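## Task

Carry the gold-capped tube from the window-side rack and seat it fully in a free well of the door-side rack. Nothing new may end up on the floor, and no tube may touch the floor. Every other tube must finish fully seated in a rack, though it may be shifted to another well of its own rack. The tubes are glass: a drop of more than a few centimetres (about one well's depth) or a hard knock breaks one and fails the task. At the end, release the tube and move the hand away. The robot must not topple or finish leaning. Anything that stays in place only because the robot holds it does not count.

## Robot and tools

ROBOT. An omnidirectional base carries a column about 1.75 m tall. A carriage slides 1.0 m along the column (lift_m). The carriage holds two identical six-joint arms, left and right, each ending in a two-finger gripper. Arm bases sit about 0.57 m + lift_m above the floor, and the carriage extends roughly 0.15 m below them. A hand reaches up to 0.78 m from its shoulder but only about 0.38 m below its arm base. A hand is about 0.16 m long, 0.1 m wide, and 0.14 m across when open. Parked arm joints 1-6 are 0, 0.05, 0.05, 1.45, 0, 0. With both arms parked the robot is about 0.95 m wide and 0.7 m long. Cameras: carriage_camera is fixed and looks forward, tilted about 20 degrees down. left_wrist_camera and right_wrist_camera look out past the fingertips. The wheel motors are strong. Loose objects can occasionally get a brief push from outside.

FRAMES. Base frame: origin on the floor below the base centre, x forward, y left, z up. left_hand and right_hand are the midpoint between that hand's pads, given in the base frame. quat_wxyz rotates the base axes into the hand axes. The hand's z axis runs along the fingers, and the fingers open along its y axis. A hand pointing straight up with joints 1, 5 and 6 at 0 reads (1,0,0,0). The odometry frame is the base frame at scene start. base_odometry comes from wheel rotation, so any slip is counted as travel. Heading runs -3.142 to 3.142, positive to the left.

execute_actions(actions, cameras). actions is a list holding one action or none; an empty list only reports. An action may contain base, joints or both, and these start together. base takes exactly one relative offset from where the base last reported itself: translate_m (metres, forward positive, -2 to 2), strafe_m (metres, left positive, -2 to 2), or rotate_rad (radians, counter-clockwise positive, -6.3 to 6.3). joints is one dict for both arms, keyed by name, with absolute targets. lift_m is 0 to 1 m. For each arm (prefix left_ or right_): joint1_rad -2.617 to 3.054 (vertical axis; 0 forward, positive left); joint2_rad 0 to 3.141 (shoulder; 0 upper arm back and level, 1.57 up, 3.14 forward and level); joint3_rad 0 to 3.141 (elbow; 0 folded, 3.14 straight); joint4_rad -1.57 to 1.57 (wrist pitch; positive lifts fingertips); joint5_rad -1.57 to 1.57 (wrist yaw; positive swings fingertips RIGHT); joint6_rad -2.094 to 2.094 (roll about the finger axis, positive clockwise viewed from the forearm); gripper_m 0 to 0.093 (pad gap in metres). Completion tolerances are: lift 0.004, joint1 0.02, joints 2-3 0.055, joint4 0.04, joints 5-6 0.02, gripper 0.004. A joint left out of an action may still be driving toward its earlier target. Unknown keys or out-of-range values reject the whole call, and then nothing moves. One action runs at most 15 s. cameras is a list of carriage_camera, left_wrist_camera, right_wrist_camera or all; null or omitted means all, and [] means none. Images come back in the order given on the pictures line.

wait(seconds) takes 0 to 10 seconds. It commands nothing and returns the same report as an empty action. zoom_image(camera, region) enlarges [x0,y0,x1,y1] pixels, at most 504x504, of that camera's latest full 672x504 image. finished_scene(scene) ends the current scene irreversibly, and its result says whether the task succeeded. The next task then arrives. Replying without a tool call ends everything.

RESULT LINES. base_status and joint_status describe how the last accepted action ended. done: reached; for the base this only means the wheels turned as commanded. off_target: came to rest away from the target and may still be pushing. contact_stop or time_out: the old target is dropped and the joint or base holds where it stopped. joint command not followed, usually with a cause line, means a self-collision check blocked that arm's targets; the gripper still acts. Blocked joints show not_followed and may be retried on every later action. To recover, first move only that arm well away from the other, then move the other arm in a later action. on_its_own lists what the call did not command; held at is the held target, not the actual position. ARM HIT means an arm hit the robot hard. motor_effort gives percent of maximum, positive toward higher joint values, with the peak in brackets. Readings carry fixed per-motor bias and noise. If lift effort keeps dropping while the carriage lowers, a hand or its load is resting on something. If drive_wheels at rest is higher than after a free move, the base is still pressing on something. A gripper holding an object usually reads off_target.

CAUTIONS. Arms and grippers have no contact stop: a blocked arm keeps pressing and snaps to its target once free. The base and lift stop on contact only late, or sometimes not at all. After a blocked drive, back off about 0.2 m the way you came, or turn back after a turn. Repeat if something is still pressed. A retry may stop even when nothing is in the way. The column can hit table edges the base slips under, and reversing into such an edge can topple the robot. Hand readings drift at long reach, and a loaded hand sags 10-17 cm per kg. The robot tips most easily with the carriage high, arms extended, a load held, while pulling, or on a sudden stop. Only the images show a lean. Never let the arms collide or press on each other. Grip force is about 45-60 N per pad, so handle glass gently and lower tubes fully into wells rather than dropping them. Extended arms heat quickly. MOTOR HOT appears from 75 °C. At 90 °C that arm stops for 10 s, and at 100 °C it goes limp and falls. After a heat stop, resend the targets. The simulation keeps running while you compose a reply, and the robot holds its last command in the meantime.

Each tool is called after "Request:" as a command line: name --argument value for each argument, lists and objects as JSON in quotes; but a table of rows of numbers goes row by row, as --pt "numbers of a row", without its own name.

## Session

Request:
execute_actions --actions '[]'

Scene clock: 0.00 s.
base_odometry: x=+0.000 y=+0.000 heading=+0.000 (m, m, rad; odometry frame)
base_status: not commanded
joint_positions: lift_m=+0.301 left_joint1_rad=-0.017 left_joint2_rad=+0.049 left_joint3_rad=+0.057 left_joint4_rad=+1.438 left_joint5_rad=-0.002 left_joint6_rad=+0.043 left_gripper_m=+0.094 right_joint1_rad=-0.011 right_joint2_rad=+0.022 right_joint3_rad=+0.062 right_joint4_rad=+1.388 right_joint5_rad=+0.021 right_joint6_rad=+0.048 right_gripper_m=+0.094
joint_status: not commanded
motor_effort: lift_m=+22 drive_wheels=+1 (%)
left_hand: x=+0.3110 y=+0.3469 z=+1.2798 quat_wxyz=(+0.998, +0.001, +0.062, +0.013) (m; base frame)
right_hand: x=+0.3129 y=-0.3511 z=+1.2801 quat_wxyz=(+0.997, +0.012, +0.071, +0.018) (m; base frame)
pictures: carriage_camera, left_wrist_camera, right_wrist_camera
Images, in order (width x height): carriage_camera 672x504, left_wrist_camera 672x504, right_wrist_camera 672x504.

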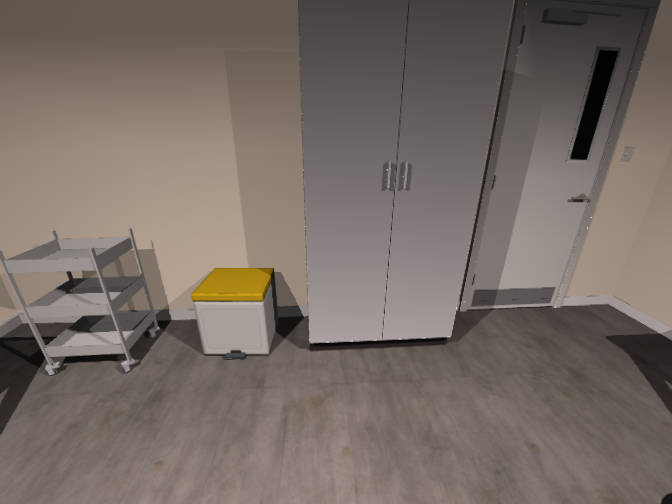

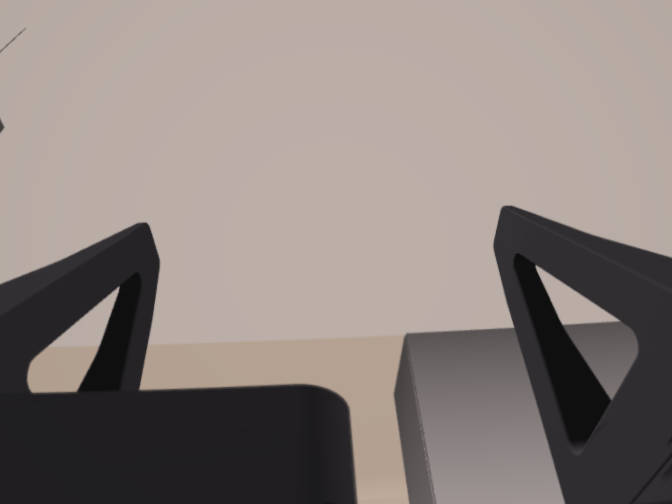

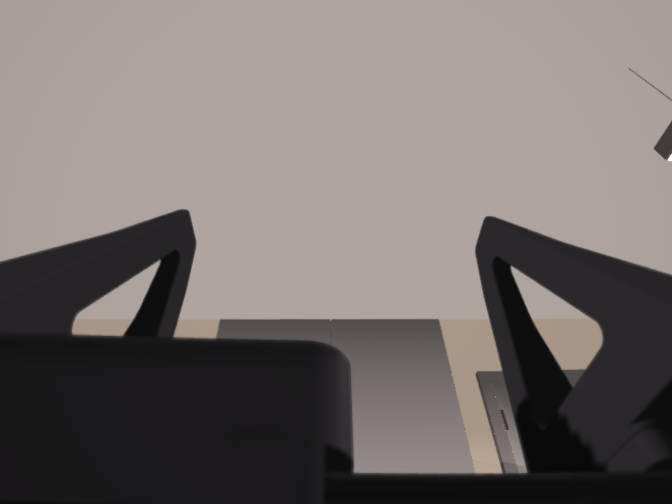

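Request:
execute_actions --actions '[{"base":{"rotate_rad":-1.57}}]' --cameras '["carriage_camera"]'

Request:
execute_actions --actions '[{"base":{"rotate_rad":-1.57}}]' --cameras '["carriage_camera"]'

Request:
execute_actions --actions '[{"base":{"rotate_rad":-1.57}}]' --cameras '["carriage_camera"]'

Scene clock: 3.37 s.
base_odometry: x=+0.000 y=+0.000 heading=-1.569 (m, m, rad; odometry frame)
base_status: done
joint_positions: lift_m=+0.301 left_joint1_rad=-0.017 left_joint2_rad=+0.049 left_joint3_rad=+0.057 left_joint4_rad=+1.437 left_joint5_rad=-0.002 left_joint6_rad=+0.043 left_gripper_m=+0.094 right_joint1_rad=-0.011 right_joint2_rad=+0.022 right_joint3_rad=+0.062 right_joint4_rad=+1.386 right_joint5_rad=+0.021 right_joint6_rad=+0.048 right_gripper_m=+0.094
joint_status: not commanded
motor_effort: lift_m=+22(22) drive_wheels=+11(21) (%)
left_hand: x=+0.3114 y=+0.3469 z=+1.2798 quat_wxyz=(+0.998, +0.001, +0.063, +0.013) (m; base frame)
right_hand: x=+0.3133 y=-0.3511 z=+1.2800 quat_wxyz=(+0.997, +0.012, +0.072, +0.018) (m; base frame)
pictures: carriage_camera
Images, in order (width x height): carriage_camera 672x504.

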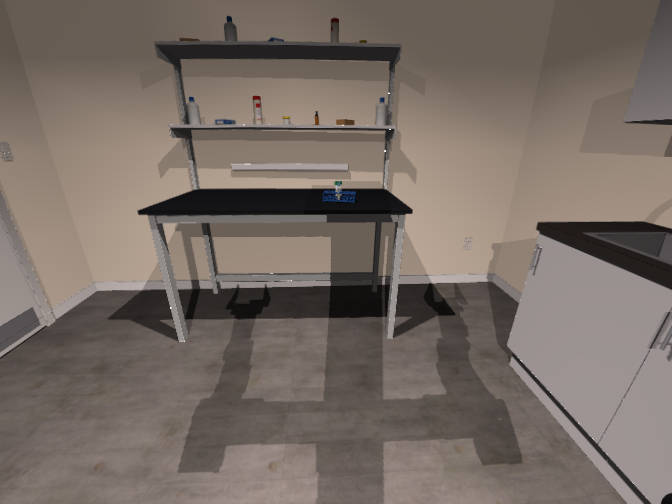

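Scene clock: 6.57 s.
base_odometry: x=+0.000 y=+0.000 heading=-3.138 (m, m, rad; odometry frame)
base_status: done
joint_positions: lift_m=+0.301 left_joint1_rad=-0.017 left_joint2_rad=+0.049 left_joint3_rad=+0.057 left_joint4_rad=+1.437 left_joint5_rad=-0.002 left_joint6_rad=+0.043 left_gripper_m=+0.094 right_joint1_rad=-0.011 right_joint2_rad=+0.022 right_joint3_rad=+0.062 right_joint4_rad=+1.386 right_joint5_rad=+0.021 right_joint6_rad=+0.048 right_gripper_m=+0.094
joint_status: not commanded
motor_effort: lift_m=+22(22) drive_wheels=+10(19) (%)
left_hand: x=+0.3114 y=+0.3469 z=+1.2798 quat_wxyz=(+0.998, +0.001, +0.063, +0.013) (m; base frame)
right_hand: x=+0.3135 y=-0.3511 z=+1.2800 quat_wxyz=(+0.997, +0.012, +0.072, +0.018) (m; base frame)
pictures: carriage_camera
Images, in order (width x height): carriage_camera 672x504.

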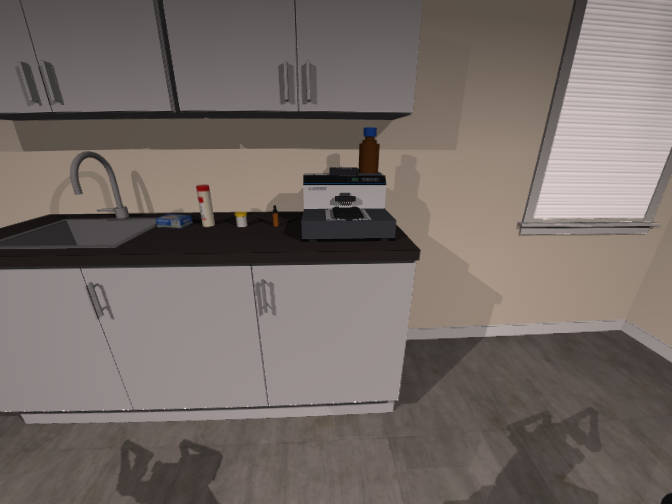

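Scene clock: 9.67 s.
base_odometry: x=+0.000 y=+0.000 heading=+1.576 (m, m, rad; odometry frame)
base_status: done
joint_positions: lift_m=+0.301 left_joint1_rad=-0.017 left_joint2_rad=+0.049 left_joint3_rad=+0.057 left_joint4_rad=+1.437 left_joint5_rad=-0.002 left_joint6_rad=+0.043 left_gripper_m=+0.094 right_joint1_rad=-0.011 right_joint2_rad=+0.022 right_joint3_rad=+0.062 right_joint4_rad=+1.385 right_joint5_rad=+0.021 right_joint6_rad=+0.048 right_gripper_m=+0.094
joint_status: not commanded
motor_effort: lift_m=+22(22) drive_wheels=+11(19) (%)
left_hand: x=+0.3113 y=+0.3469 z=+1.2798 quat_wxyz=(+0.998, +0.001, +0.063, +0.013) (m; base frame)
right_hand: x=+0.3136 y=-0.3511 z=+1.2800 quat_wxyz=(+0.997, +0.012, +0.072, +0.018) (m; base frame)
pictures: carriage_camera
Images, in order (width x height): carriage_camera 672x504.

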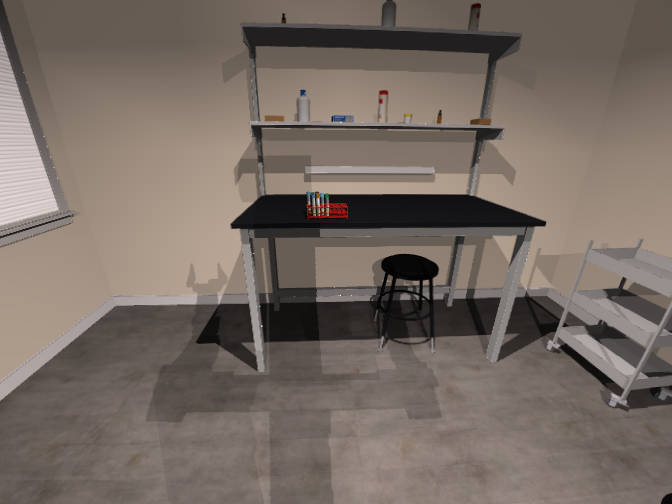

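Request:
execute_actions --actions '[{"base":{"strafe_m":0.42},"joints":{"lift_m":0.6,"right_joint1_rad":0,"right_joint2_rad":1.6,"right_joint3_rad":1.2,"right_joint4_rad":-1.17,"right_joint5_rad":0,"right_joint6_rad":0}}]'

Scene clock: 12.93 s.
base_odometry: x=-0.420 y=-0.001 heading=+1.574 (m, m, rad; odometry frame)
base_status: done
joint_positions: lift_m=+0.600 left_joint1_rad=-0.017 left_joint2_rad=+0.049 left_joint3_rad=+0.057 left_joint4_rad=+1.437 left_joint5_rad=-0.002 left_joint6_rad=+0.043 left_gripper_m=+0.094 right_joint1_rad=-0.003 right_joint2_rad=+1.583 right_joint3_rad=+1.185 right_joint4_rad=-1.166 right_joint5_rad=+0.004 right_joint6_rad=+0.008 right_gripper_m=+0.094
joint_status: all done
motor_effort: lift_m=+23(28) drive_wheels=-13(25) (%)
left_hand: x=+0.3112 y=+0.3470 z=+1.5788 quat_wxyz=(+0.998, +0.001, +0.063, +0.013) (m; base frame)
right_hand: x=+0.5537 y=-0.3487 z=+1.2384 quat_wxyz=(+0.003, +0.005, +1.000, -0.002) (m; base frame)
pictures: carriage_camera, left_wrist_camera, right_wrist_camera
Images, in order (width x height): carriage_camera 672x504, left_wrist_camera 672x504, right_wrist_camera 672x504.

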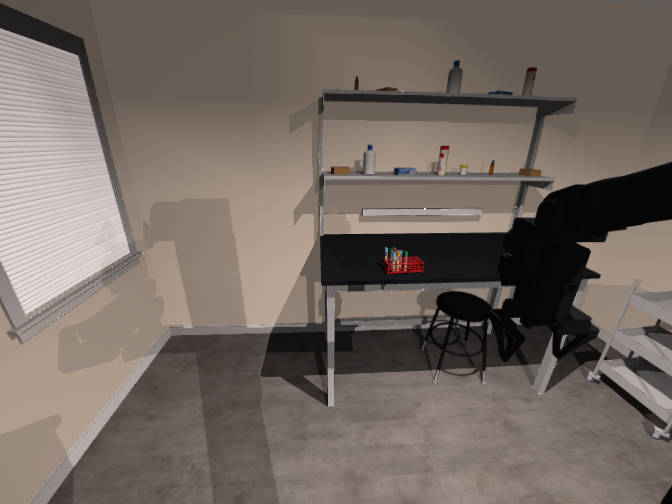

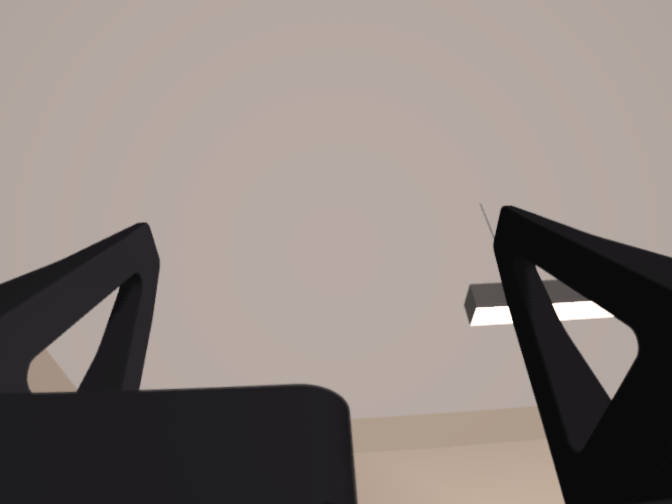

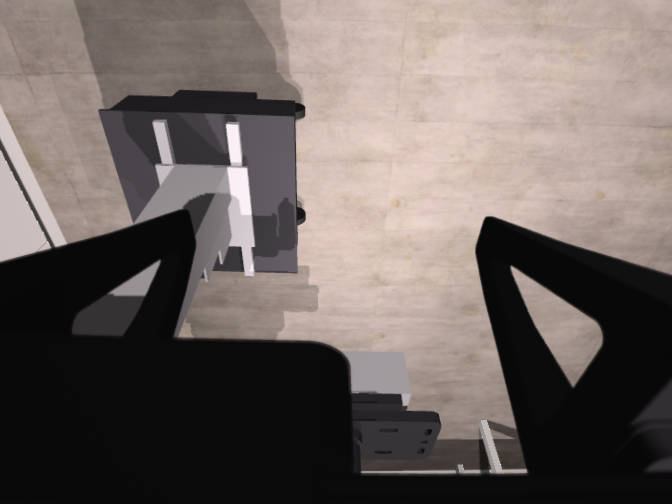

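Request:
execute_actions --actions '[{"base":{"translate_m":0.95}}]' --cameras '["carriage_camera","right_wrist_camera"]'

Scene clock: 17.63 s.
base_odometry: x=-0.425 y=+0.949 heading=+1.575 (m, m, rad; odometry frame)
base_status: done
joint_positions: lift_m=+0.600 left_joint1_rad=-0.017 left_joint2_rad=+0.049 left_joint3_rad=+0.057 left_joint4_rad=+1.437 left_joint5_rad=-0.002 left_joint6_rad=+0.043 left_gripper_m=+0.094 right_joint1_rad=-0.003 right_joint2_rad=+1.586 right_joint3_rad=+1.185 right_joint4_rad=-1.167 right_joint5_rad=+0.003 right_joint6_rad=+0.008 right_gripper_m=+0.094
joint_status: not commanded
motor_effort: lift_m=+23(23) drive_wheels=-9(20) (%)
left_hand: x=+0.3113 y=+0.3470 z=+1.5788 quat_wxyz=(+0.998, +0.001, +0.063, +0.013) (m; base frame)
right_hand: x=+0.5534 y=-0.3486 z=+1.2379 quat_wxyz=(+0.002, +0.005, +1.000, -0.002) (m; base frame)
pictures: carriage_camera, right_wrist_camera
Images, in order (width x height): carriage_camera 672x504, right_wrist_camera 672x504.

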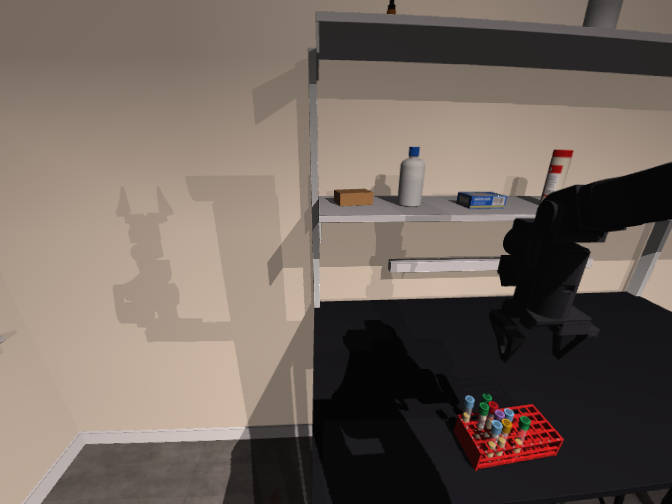

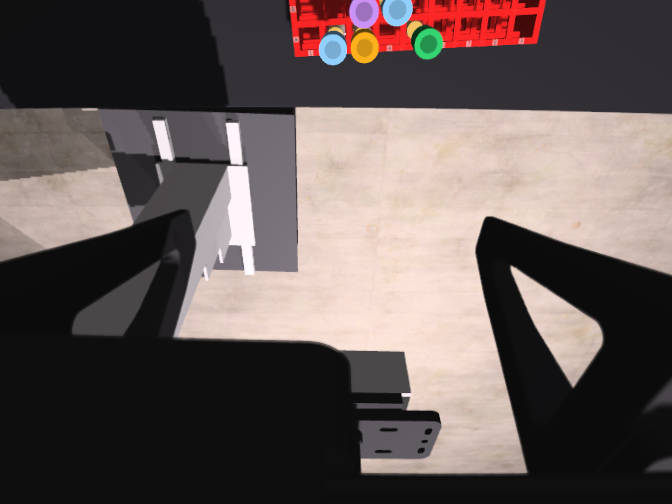

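Request:
execute_actions --actions '[{"base":{"translate_m":0.13},"joints":{"lift_m":0.52}}]' --cameras '["carriage_camera","right_wrist_camera"]'

Scene clock: 19.83 s.
base_odometry: x=-0.426 y=+1.079 heading=+1.576 (m, m, rad; odometry frame)
base_status: done
joint_positions: lift_m=+0.520 left_joint1_rad=-0.017 left_joint2_rad=+0.049 left_joint3_rad=+0.057 left_joint4_rad=+1.438 left_joint5_rad=-0.002 left_joint6_rad=+0.043 left_gripper_m=+0.094 right_joint1_rad=-0.003 right_joint2_rad=+1.588 right_joint3_rad=+1.191 right_joint4_rad=-1.167 right_joint5_rad=+0.003 right_joint6_rad=+0.008 right_gripper_m=+0.094
joint_status: all done
motor_effort: lift_m=+21(21) drive_wheels=-8(17) (%)
left_hand: x=+0.3109 y=+0.3470 z=+1.4992 quat_wxyz=(+0.998, +0.001, +0.062, +0.013) (m; base frame)
right_hand: x=+0.5550 y=-0.3485 z=+1.1590 quat_wxyz=(+0.003, +0.005, +1.000, -0.001) (m; base frame)
pictures: carriage_camera, right_wrist_camera
Images, in order (width x height): carriage_camera 672x504, right_wrist_camera 672x504.

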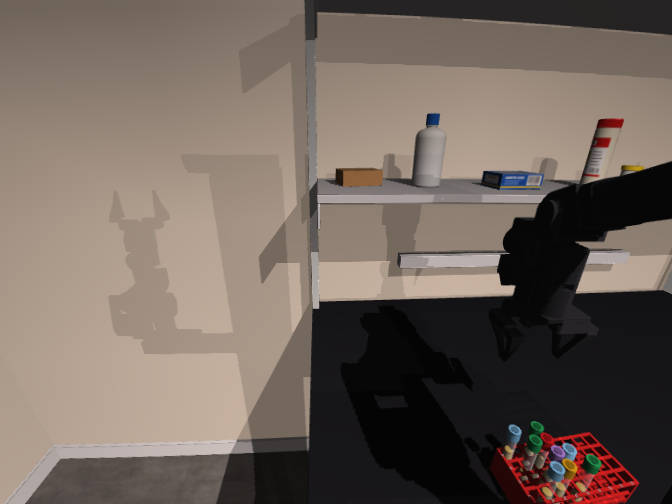

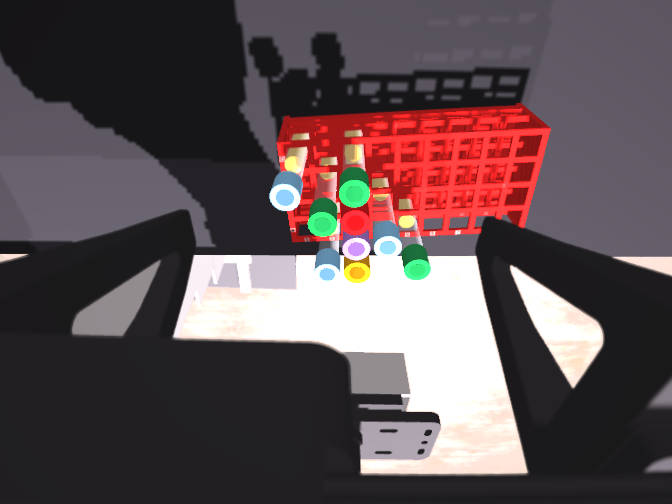

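Request:
execute_actions --actions '[{"joints":{"lift_m":0.44,"right_joint6_rad":0.78,"right_gripper_m":0.045}}]' --cameras '["carriage_camera","right_wrist_camera"]'

Scene clock: 21.60 s.
base_odometry: x=-0.426 y=+1.079 heading=+1.576 (m, m, rad; odometry frame)
base_status: not commanded
joint_positions: lift_m=+0.440 left_joint1_rad=-0.017 left_joint2_rad=+0.049 left_joint3_rad=+0.057 left_joint4_rad=+1.438 left_joint5_rad=-0.002 left_joint6_rad=+0.043 left_gripper_m=+0.094 right_joint1_rad=-0.003 right_joint2_rad=+1.591 right_joint3_rad=+1.191 right_joint4_rad=-1.168 right_joint5_rad=+0.003 right_joint6_rad=+0.771 right_gripper_m=+0.045
joint_status: all done
motor_effort: lift_m=+21(21) drive_wheels=+6(8) (%)
left_hand: x=+0.3110 y=+0.3470 z=+1.4192 quat_wxyz=(+0.998, +0.001, +0.062, +0.013) (m; base frame)
right_hand: x=+0.5548 y=-0.3485 z=+1.0784 quat_wxyz=(+0.002, +0.377, +0.926, -0.001) (m; base frame)
pictures: carriage_camera, right_wrist_camera
Images, in order (width x height): carriage_camera 672x504, right_wrist_camera 672x504.

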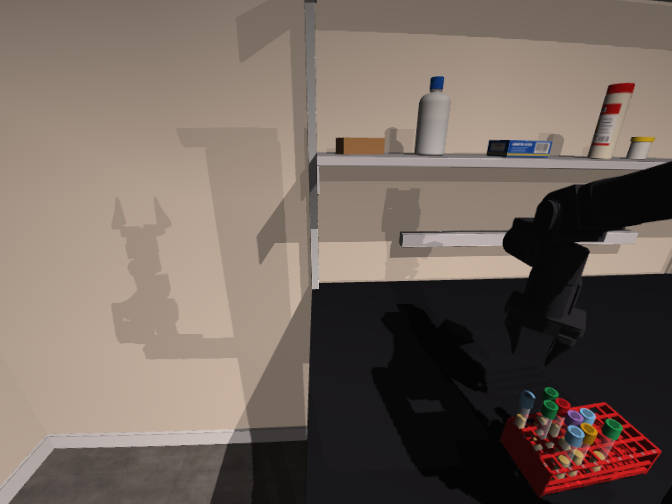

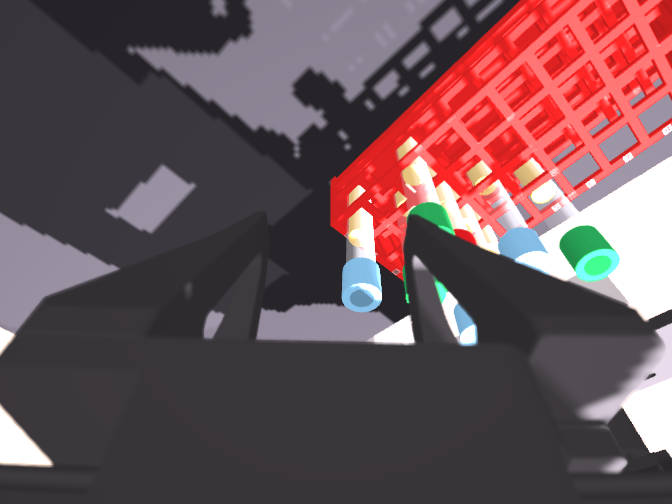

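Request:
execute_actions --actions '[{"base":{"translate_m":-0.075}}]' --cameras '[]'

Request:
execute_actions --actions '[{"base":{"strafe_m":-0.067},"joints":{"lift_m":0.41}}]' --cameras '["carriage_camera","right_wrist_camera"]'

Scene clock: 23.60 s.
base_odometry: x=-0.425 y=+1.004 heading=+1.575 (m, m, rad; odometry frame)
base_status: done
joint_positions: lift_m=+0.440 left_joint1_rad=-0.017 left_joint2_rad=+0.049 left_joint3_rad=+0.057 left_joint4_rad=+1.438 left_joint5_rad=-0.002 left_joint6_rad=+0.043 left_gripper_m=+0.094 right_joint1_rad=-0.003 right_joint2_rad=+1.591 right_joint3_rad=+1.191 right_joint4_rad=-1.169 right_joint5_rad=+0.003 right_joint6_rad=+0.771 right_gripper_m=+0.045
joint_status: not commanded
motor_effort: lift_m=+21(21) drive_wheels=-10(17) (%)
left_hand: x=+0.3110 y=+0.3470 z=+1.4192 quat_wxyz=(+0.998, +0.001, +0.062, +0.013) (m; base frame)
right_hand: x=+0.5545 y=-0.3485 z=+1.0784 quat_wxyz=(+0.002, +0.377, +0.926, -0.001) (m; base frame)
pictures: none
No camera images: the call's "cameras" was empty. Leave "cameras" out to get every camera's image.

Scene clock: 24.93 s.
base_odometry: x=-0.358 y=+1.005 heading=+1.576 (m, m, rad; odometry frame)
base_status: done
joint_positions: lift_m=+0.410 left_joint1_rad=-0.017 left_joint2_rad=+0.049 left_joint3_rad=+0.057 left_joint4_rad=+1.437 left_joint5_rad=-0.003 left_joint6_rad=+0.043 left_gripper_m=+0.094 right_joint1_rad=+0.000 right_joint2_rad=+1.590 right_joint3_rad=+1.198 right_joint4_rad=-1.173 right_joint5_rad=-0.006 right_joint6_rad=+0.772 right_gripper_m=+0.045
joint_status: all done
motor_effort: lift_m=+20(22) drive_wheels=+3(14) (%)
left_hand: x=+0.3111 y=+0.3471 z=+1.3893 quat_wxyz=(+0.998, +0.001, +0.063, +0.013) (m; base frame)
right_hand: x=+0.5553 y=-0.3460 z=+1.0504 quat_wxyz=(+0.001, +0.376, +0.926, +0.004) (m; base frame)
pictures: carriage_camera, right_wrist_camera
Images, in order (width x height): carriage_camera 672x504, right_wrist_camera 672x504.

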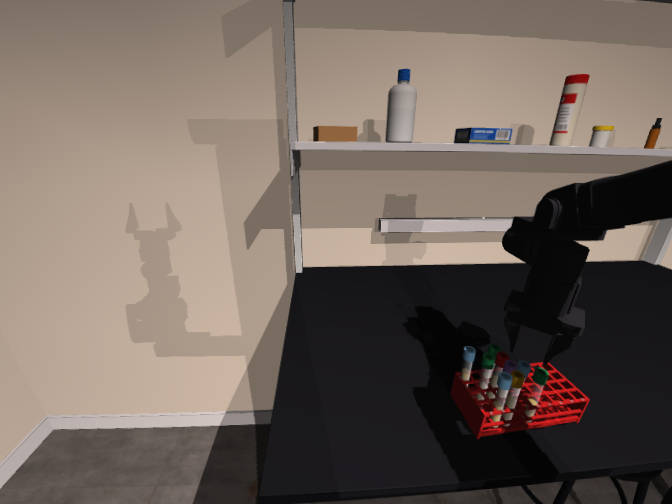

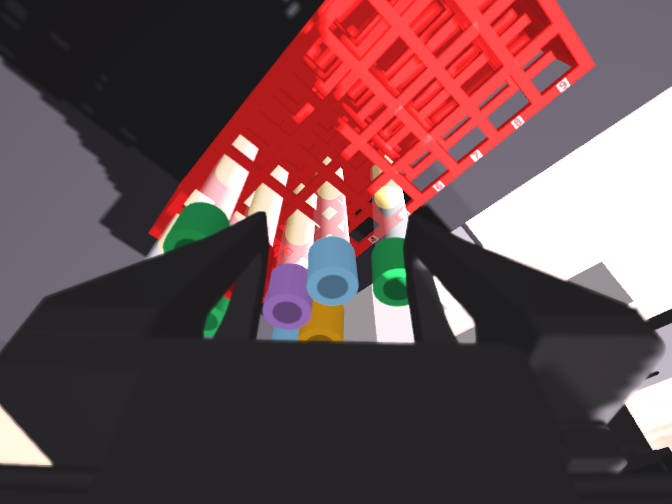

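Request:
execute_actions --actions '[{"base":{"translate_m":-0.04}}]' --cameras '[]'

Request:
execute_actions --actions '[{"base":{"strafe_m":0.046}}]' --cameras '["carriage_camera","right_wrist_camera"]'

Scene clock: 26.57 s.
base_odometry: x=-0.357 y=+0.965 heading=+1.576 (m, m, rad; odometry frame)
base_status: done
joint_positions: lift_m=+0.410 left_joint1_rad=-0.017 left_joint2_rad=+0.049 left_joint3_rad=+0.057 left_joint4_rad=+1.437 left_joint5_rad=-0.003 left_joint6_rad=+0.043 left_gripper_m=+0.094 right_joint1_rad=+0.000 right_joint2_rad=+1.590 right_joint3_rad=+1.198 right_joint4_rad=-1.153 right_joint5_rad=-0.008 right_joint6_rad=+0.773 right_gripper_m=+0.045
joint_status: not commanded
motor_effort: lift_m=+20(20) drive_wheels=-2(10) (%)
left_hand: x=+0.3111 y=+0.3471 z=+1.3893 quat_wxyz=(+0.998, +0.001, +0.063, +0.013) (m; base frame)
right_hand: x=+0.5602 y=-0.3458 z=+1.0503 quat_wxyz=(+0.010, +0.377, +0.926, +0.008) (m; base frame)
pictures: none
No camera images: the call's "cameras" was empty. Leave "cameras" out to get every camera's image.

Scene clock: 27.70 s.
base_odometry: x=-0.403 y=+0.964 heading=+1.576 (m, m, rad; odometry frame)
base_status: done
joint_positions: lift_m=+0.410 left_joint1_rad=-0.017 left_joint2_rad=+0.049 left_joint3_rad=+0.057 left_joint4_rad=+1.437 left_joint5_rad=-0.002 left_joint6_rad=+0.043 left_gripper_m=+0.094 right_joint1_rad=-0.001 right_joint2_rad=+1.590 right_joint3_rad=+1.198 right_joint4_rad=-1.159 right_joint5_rad=+0.006 right_joint6_rad=+0.773 right_gripper_m=+0.045
joint_status: not commanded
motor_effort: lift_m=+20(20) drive_wheels=-4(8) (%)
left_hand: x=+0.3111 y=+0.3470 z=+1.3893 quat_wxyz=(+0.998, +0.001, +0.063, +0.013) (m; base frame)
right_hand: x=+0.5588 y=-0.3486 z=+1.0502 quat_wxyz=(+0.010, +0.378, +0.926, +0.001) (m; base frame)
pictures: carriage_camera, right_wrist_camera
Images, in order (width x height): carriage_camera 672x504, right_wrist_camera 672x504.

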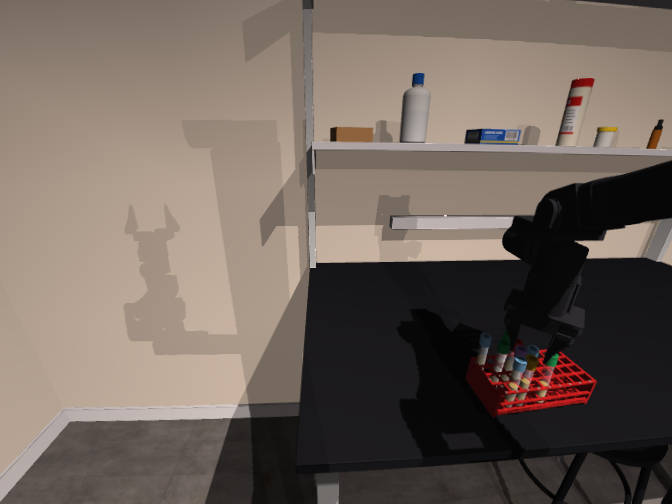

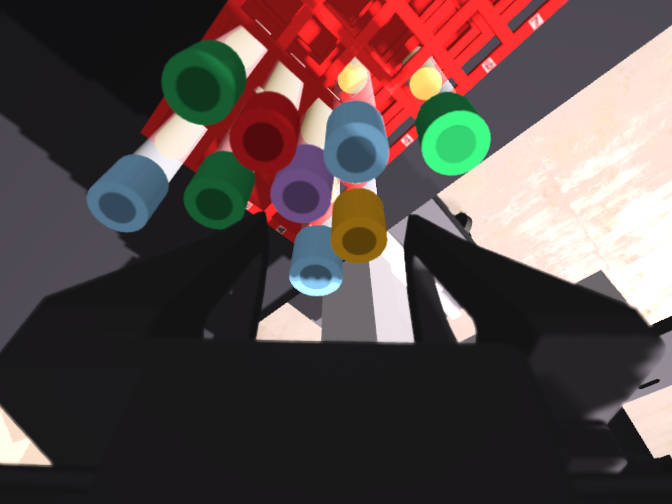

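Request:
execute_actions --actions '[{"joints":{"lift_m":0.435,"right_joint4_rad":-1.17,"right_gripper_m":0.032}}]' --cameras '["carriage_camera","right_wrist_camera"]'

Request:
zoom_image --camera "carriage_camera" --region '[450,290,610,410]'

Scene clock: 28.60 s.
base_odometry: x=-0.403 y=+0.964 heading=+1.576 (m, m, rad; odometry frame)
base_status: not commanded
joint_positions: lift_m=+0.435 left_joint1_rad=-0.017 left_joint2_rad=+0.049 left_joint3_rad=+0.057 left_joint4_rad=+1.437 left_joint5_rad=-0.002 left_joint6_rad=+0.043 left_gripper_m=+0.094 right_joint1_rad=-0.001 right_joint2_rad=+1.591 right_joint3_rad=+1.198 right_joint4_rad=-1.164 right_joint5_rad=+0.006 right_joint6_rad=+0.773 right_gripper_m=+0.032
joint_status: all done
motor_effort: lift_m=+23(28) drive_wheels=+2(2) (%)
left_hand: x=+0.3111 y=+0.3470 z=+1.4140 quat_wxyz=(+0.998, +0.001, +0.063, +0.013) (m; base frame)
right_hand: x=+0.5576 y=-0.3485 z=+1.0747 quat_wxyz=(+0.007, +0.378, +0.926, +0.000) (m; base frame)
pictures: carriage_camera, right_wrist_camera
Images, in order (width x height): carriage_camera 672x504, right_wrist_camera 672x504.

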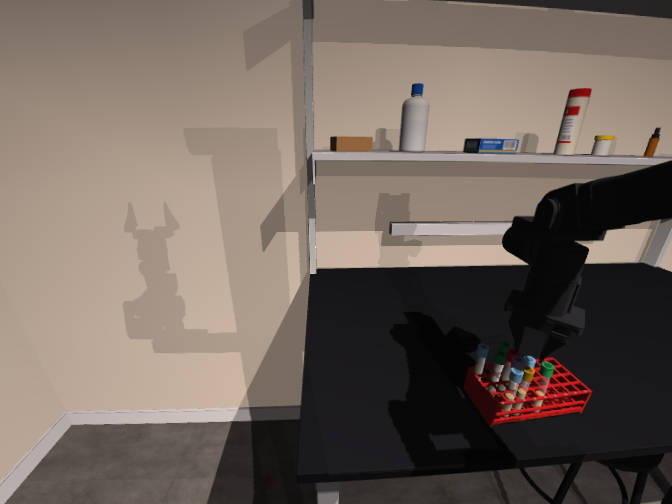

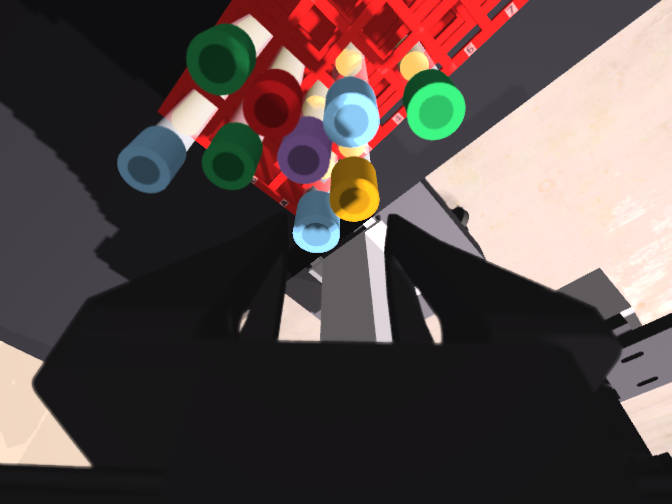

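Region (450, 290, 610, 410) of carriage_camera's 672x504 image, scaled by 3.150, with more detail than that image has; it fills the top 378 rows of this view, and the rest is white.

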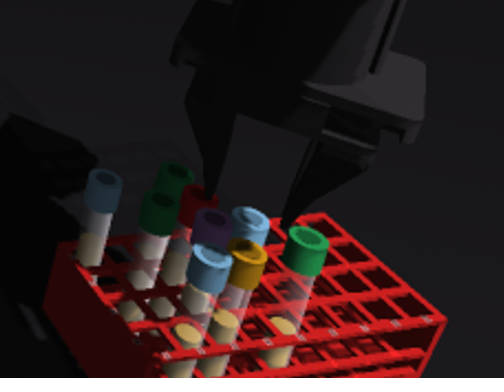

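Request:
execute_actions --actions '[{"base":{"strafe_m":-0.006}}]' --cameras '[]'

Request:
execute_actions --actions '[{"base":{"translate_m":-0.005},"joints":{"lift_m":0.405}}]' --cameras '["carriage_camera","right_wrist_camera"]'

Request:
zoom_image --camera "carriage_camera" --region '[450,290,610,410]'

Scene clock: 29.73 s.
base_odometry: x=-0.397 y=+0.964 heading=+1.576 (m, m, rad; odometry frame)
base_status: done
joint_positions: lift_m=+0.435 left_joint1_rad=-0.017 left_joint2_rad=+0.049 left_joint3_rad=+0.057 left_joint4_rad=+1.438 left_joint5_rad=-0.002 left_joint6_rad=+0.043 left_gripper_m=+0.094 right_joint1_rad=-0.001 right_joint2_rad=+1.591 right_joint3_rad=+1.198 right_joint4_rad=-1.165 right_joint5_rad=+0.004 right_joint6_rad=+0.773 right_gripper_m=+0.032
joint_status: not commanded
motor_effort: lift_m=+23(23) drive_wheels=+1(13) (%)
left_hand: x=+0.3110 y=+0.3470 z=+1.4140 quat_wxyz=(+0.998, +0.001, +0.062, +0.013) (m; base frame)
right_hand: x=+0.5573 y=-0.3481 z=+1.0747 quat_wxyz=(+0.007, +0.378, +0.926, +0.000) (m; base frame)
pictures: none
No camera images: the call's "cameras" was empty. Leave "cameras" out to get every camera's image.

Scene clock: 30.40 s.
base_odometry: x=-0.397 y=+0.960 heading=+1.576 (m, m, rad; odometry frame)
base_status: done
joint_positions: lift_m=+0.405 left_joint1_rad=-0.017 left_joint2_rad=+0.049 left_joint3_rad=+0.057 left_joint4_rad=+1.438 left_joint5_rad=-0.002 left_joint6_rad=+0.043 left_gripper_m=+0.094 right_joint1_rad=-0.001 right_joint2_rad=+1.581 right_joint3_rad=+1.206 right_joint4_rad=-1.170 right_joint5_rad=-0.001 right_joint6_rad=+0.773 right_gripper_m=+0.032
joint_status: all done
motor_effort: lift_m=+20(22) drive_wheels=-4(8) (%)
left_hand: x=+0.3109 y=+0.3470 z=+1.3844 quat_wxyz=(+0.998, +0.001, +0.062, +0.013) (m; base frame)
right_hand: x=+0.5585 y=-0.3472 z=+1.0496 quat_wxyz=(+0.012, +0.377, +0.926, +0.005) (m; base frame)
pictures: carriage_camera, right_wrist_camera
Images, in order (width x height): carriage_camera 672x504, right_wrist_camera 672x504.

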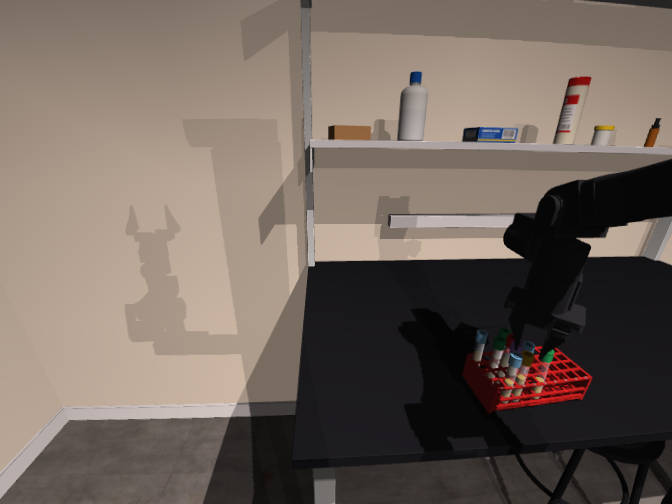

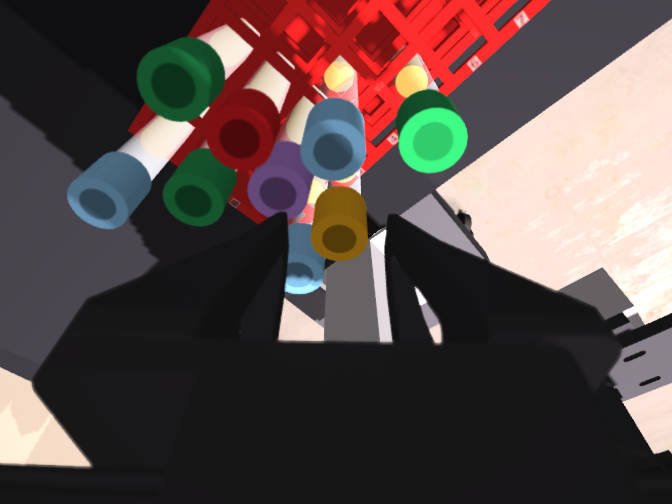

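Region (450, 290, 610, 410) of carriage_camera's 672x504 image, scaled by 3.150, with more detail than that image has; it fills the top 378 rows of this view, and the rest is white.

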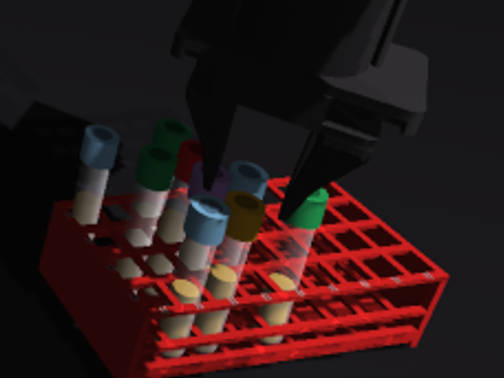

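Request:
execute_actions --actions '[{"base":{"translate_m":-0.005},"joints":{"lift_m":0.39}}]' --cameras '["carriage_camera","right_wrist_camera"]'

Request:
zoom_image --camera "carriage_camera" --region '[450,290,610,410]'

Scene clock: 31.27 s.
base_odometry: x=-0.398 y=+0.955 heading=+1.576 (m, m, rad; odometry frame)
base_status: done
joint_positions: lift_m=+0.390 left_joint1_rad=-0.017 left_joint2_rad=+0.049 left_joint3_rad=+0.057 left_joint4_rad=+1.438 left_joint5_rad=-0.002 left_joint6_rad=+0.043 left_gripper_m=+0.094 right_joint1_rad=-0.001 right_joint2_rad=+1.553 right_joint3_rad=+1.227 right_joint4_rad=-1.177 right_joint5_rad=-0.001 right_joint6_rad=+0.773 right_gripper_m=+0.032
joint_status: all done
motor_effort: lift_m=+19(19) drive_wheels=-3(8) (%)
left_hand: x=+0.3110 y=+0.3470 z=+1.3695 quat_wxyz=(+0.998, +0.001, +0.062, +0.013) (m; base frame)
right_hand: x=+0.5629 y=-0.3472 z=+1.0476 quat_wxyz=(+0.031, +0.377, +0.925, +0.013) (m; base frame)
pictures: carriage_camera, right_wrist_camera
Images, in order (width x height): carriage_camera 672x504, right_wrist_camera 672x504.

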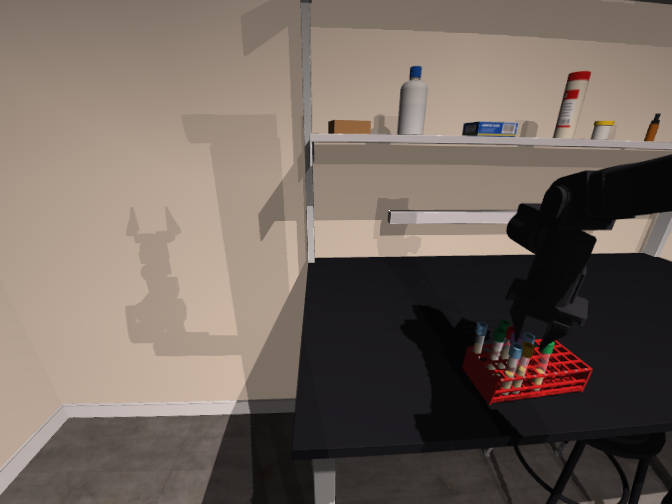

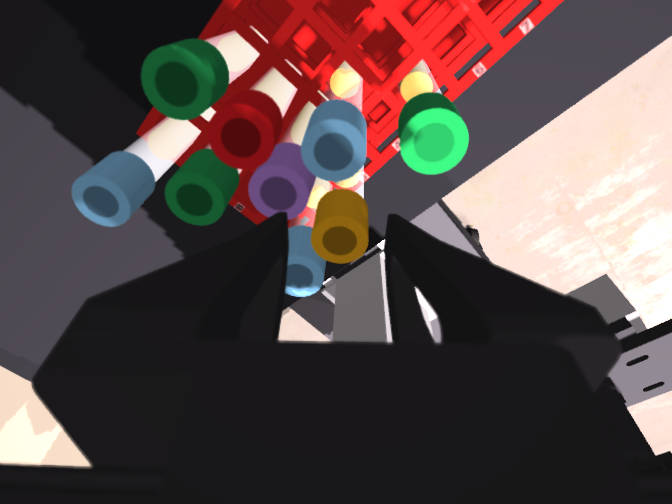

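Region (450, 290, 610, 410) of carriage_camera's 672x504 image, scaled by 3.150, with more detail than that image has; it fills the top 378 rows of this view, and the rest is white.

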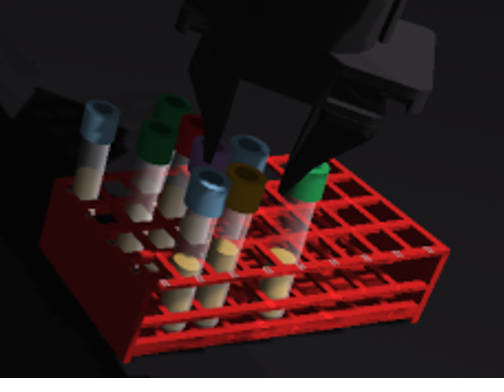

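Request:
execute_actions --actions '[{"joints":{"lift_m":0.42,"right_gripper_m":0.05}}]' --cameras '[]'

Request:
execute_actions --actions '[{"base":{"strafe_m":0.006}}]' --cameras '["right_wrist_camera"]'

Request:
execute_actions --actions '[{"joints":{"lift_m":0.395}}]' --cameras '["carriage_camera","right_wrist_camera"]'

Request:
zoom_image --camera "carriage_camera" --region '[450,290,610,410]'

Scene clock: 32.33 s.
base_odometry: x=-0.398 y=+0.955 heading=+1.576 (m, m, rad; odometry frame)
base_status: not commanded
joint_positions: lift_m=+0.420 left_joint1_rad=-0.017 left_joint2_rad=+0.049 left_joint3_rad=+0.057 left_joint4_rad=+1.437 left_joint5_rad=-0.002 left_joint6_rad=+0.043 left_gripper_m=+0.094 right_joint1_rad=-0.001 right_joint2_rad=+1.590 right_joint3_rad=+1.220 right_joint4_rad=-1.173 right_joint5_rad=+0.002 right_joint6_rad=+0.773 right_gripper_m=+0.050
joint_status: all done
motor_effort: lift_m=+23(27) drive_wheels=-2(3) (%)
left_hand: x=+0.3111 y=+0.3470 z=+1.3990 quat_wxyz=(+0.998, +0.001, +0.063, +0.013) (m; base frame)
right_hand: x=+0.5617 y=-0.3478 z=+1.0656 quat_wxyz=(+0.013, +0.377, +0.926, +0.004) (m; base frame)
pictures: none
No camera images: the call's "cameras" was empty. Leave "cameras" out to get every camera's image.

Scene clock: 33.10 s.
base_odometry: x=-0.404 y=+0.955 heading=+1.576 (m, m, rad; odometry frame)
base_status: done
joint_positions: lift_m=+0.420 left_joint1_rad=-0.017 left_joint2_rad=+0.049 left_joint3_rad=+0.057 left_joint4_rad=+1.437 left_joint5_rad=-0.002 left_joint6_rad=+0.043 left_gripper_m=+0.094 right_joint1_rad=-0.001 right_joint2_rad=+1.590 right_joint3_rad=+1.220 right_joint4_rad=-1.171 right_joint5_rad=+0.002 right_joint6_rad=+0.773 right_gripper_m=+0.050
joint_status: not commanded
motor_effort: lift_m=+23(23) drive_wheels=-1(9) (%)
left_hand: x=+0.3111 y=+0.3470 z=+1.3990 quat_wxyz=(+0.998, +0.001, +0.063, +0.013) (m; base frame)
right_hand: x=+0.5620 y=-0.3478 z=+1.0656 quat_wxyz=(+0.014, +0.377, +0.926, +0.004) (m; base frame)
pictures: right_wrist_camera
Images, in order (width x height): right_wrist_camera 672x504.

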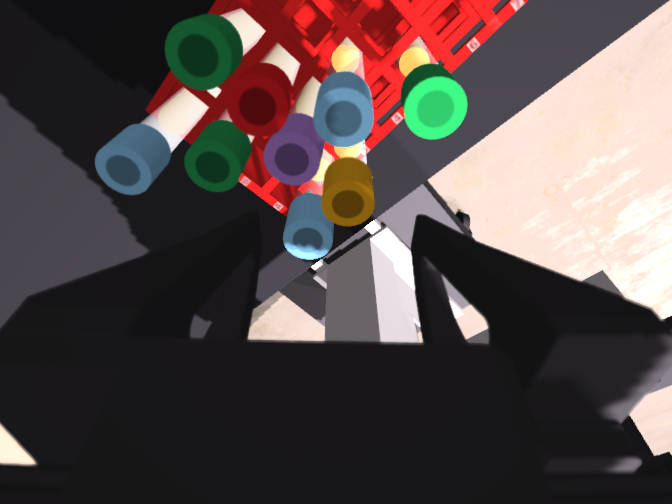

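Scene clock: 33.70 s.
base_odometry: x=-0.404 y=+0.955 heading=+1.576 (m, m, rad; odometry frame)
base_status: not commanded
joint_positions: lift_m=+0.395 left_joint1_rad=-0.017 left_joint2_rad=+0.049 left_joint3_rad=+0.057 left_joint4_rad=+1.437 left_joint5_rad=-0.002 left_joint6_rad=+0.043 left_gripper_m=+0.094 right_joint1_rad=-0.001 right_joint2_rad=+1.594 right_joint3_rad=+1.216 right_joint4_rad=-1.170 right_joint5_rad=+0.002 right_joint6_rad=+0.773 right_gripper_m=+0.050
joint_status: all done
motor_effort: lift_m=+21(22) drive_wheels=-1(1) (%)
left_hand: x=+0.3111 y=+0.3470 z=+1.3742 quat_wxyz=(+0.998, +0.001, +0.063, +0.013) (m; base frame)
right_hand: x=+0.5612 y=-0.3478 z=+1.0388 quat_wxyz=(+0.011, +0.377, +0.926, +0.003) (m; base frame)
pictures: carriage_camera, right_wrist_camera
Images, in order (width x height): carriage_camera 672x504, right_wrist_camera 672x504.

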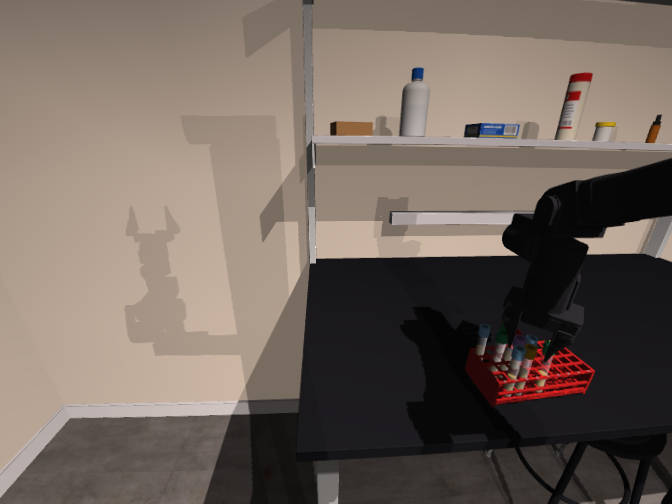

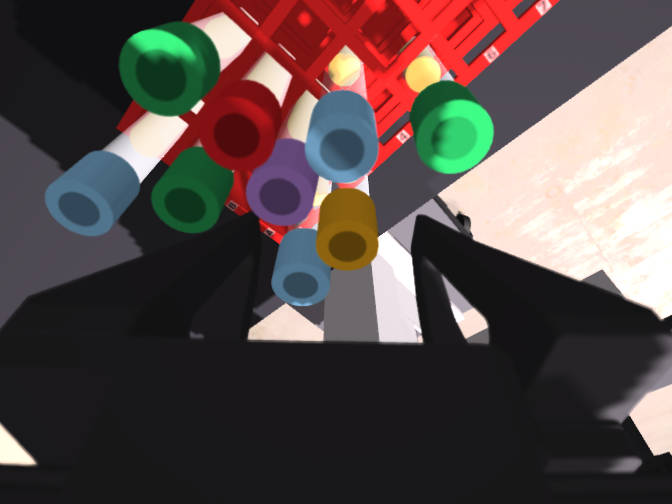

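Region (450, 290, 610, 410) of carriage_camera's 672x504 image, scaled by 3.150, with more detail than that image has; it fills the top 378 rows of this view, and the rest is white.

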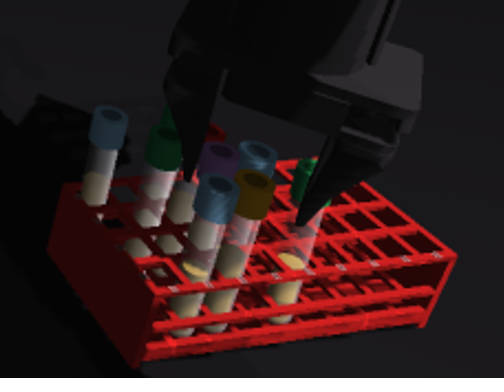

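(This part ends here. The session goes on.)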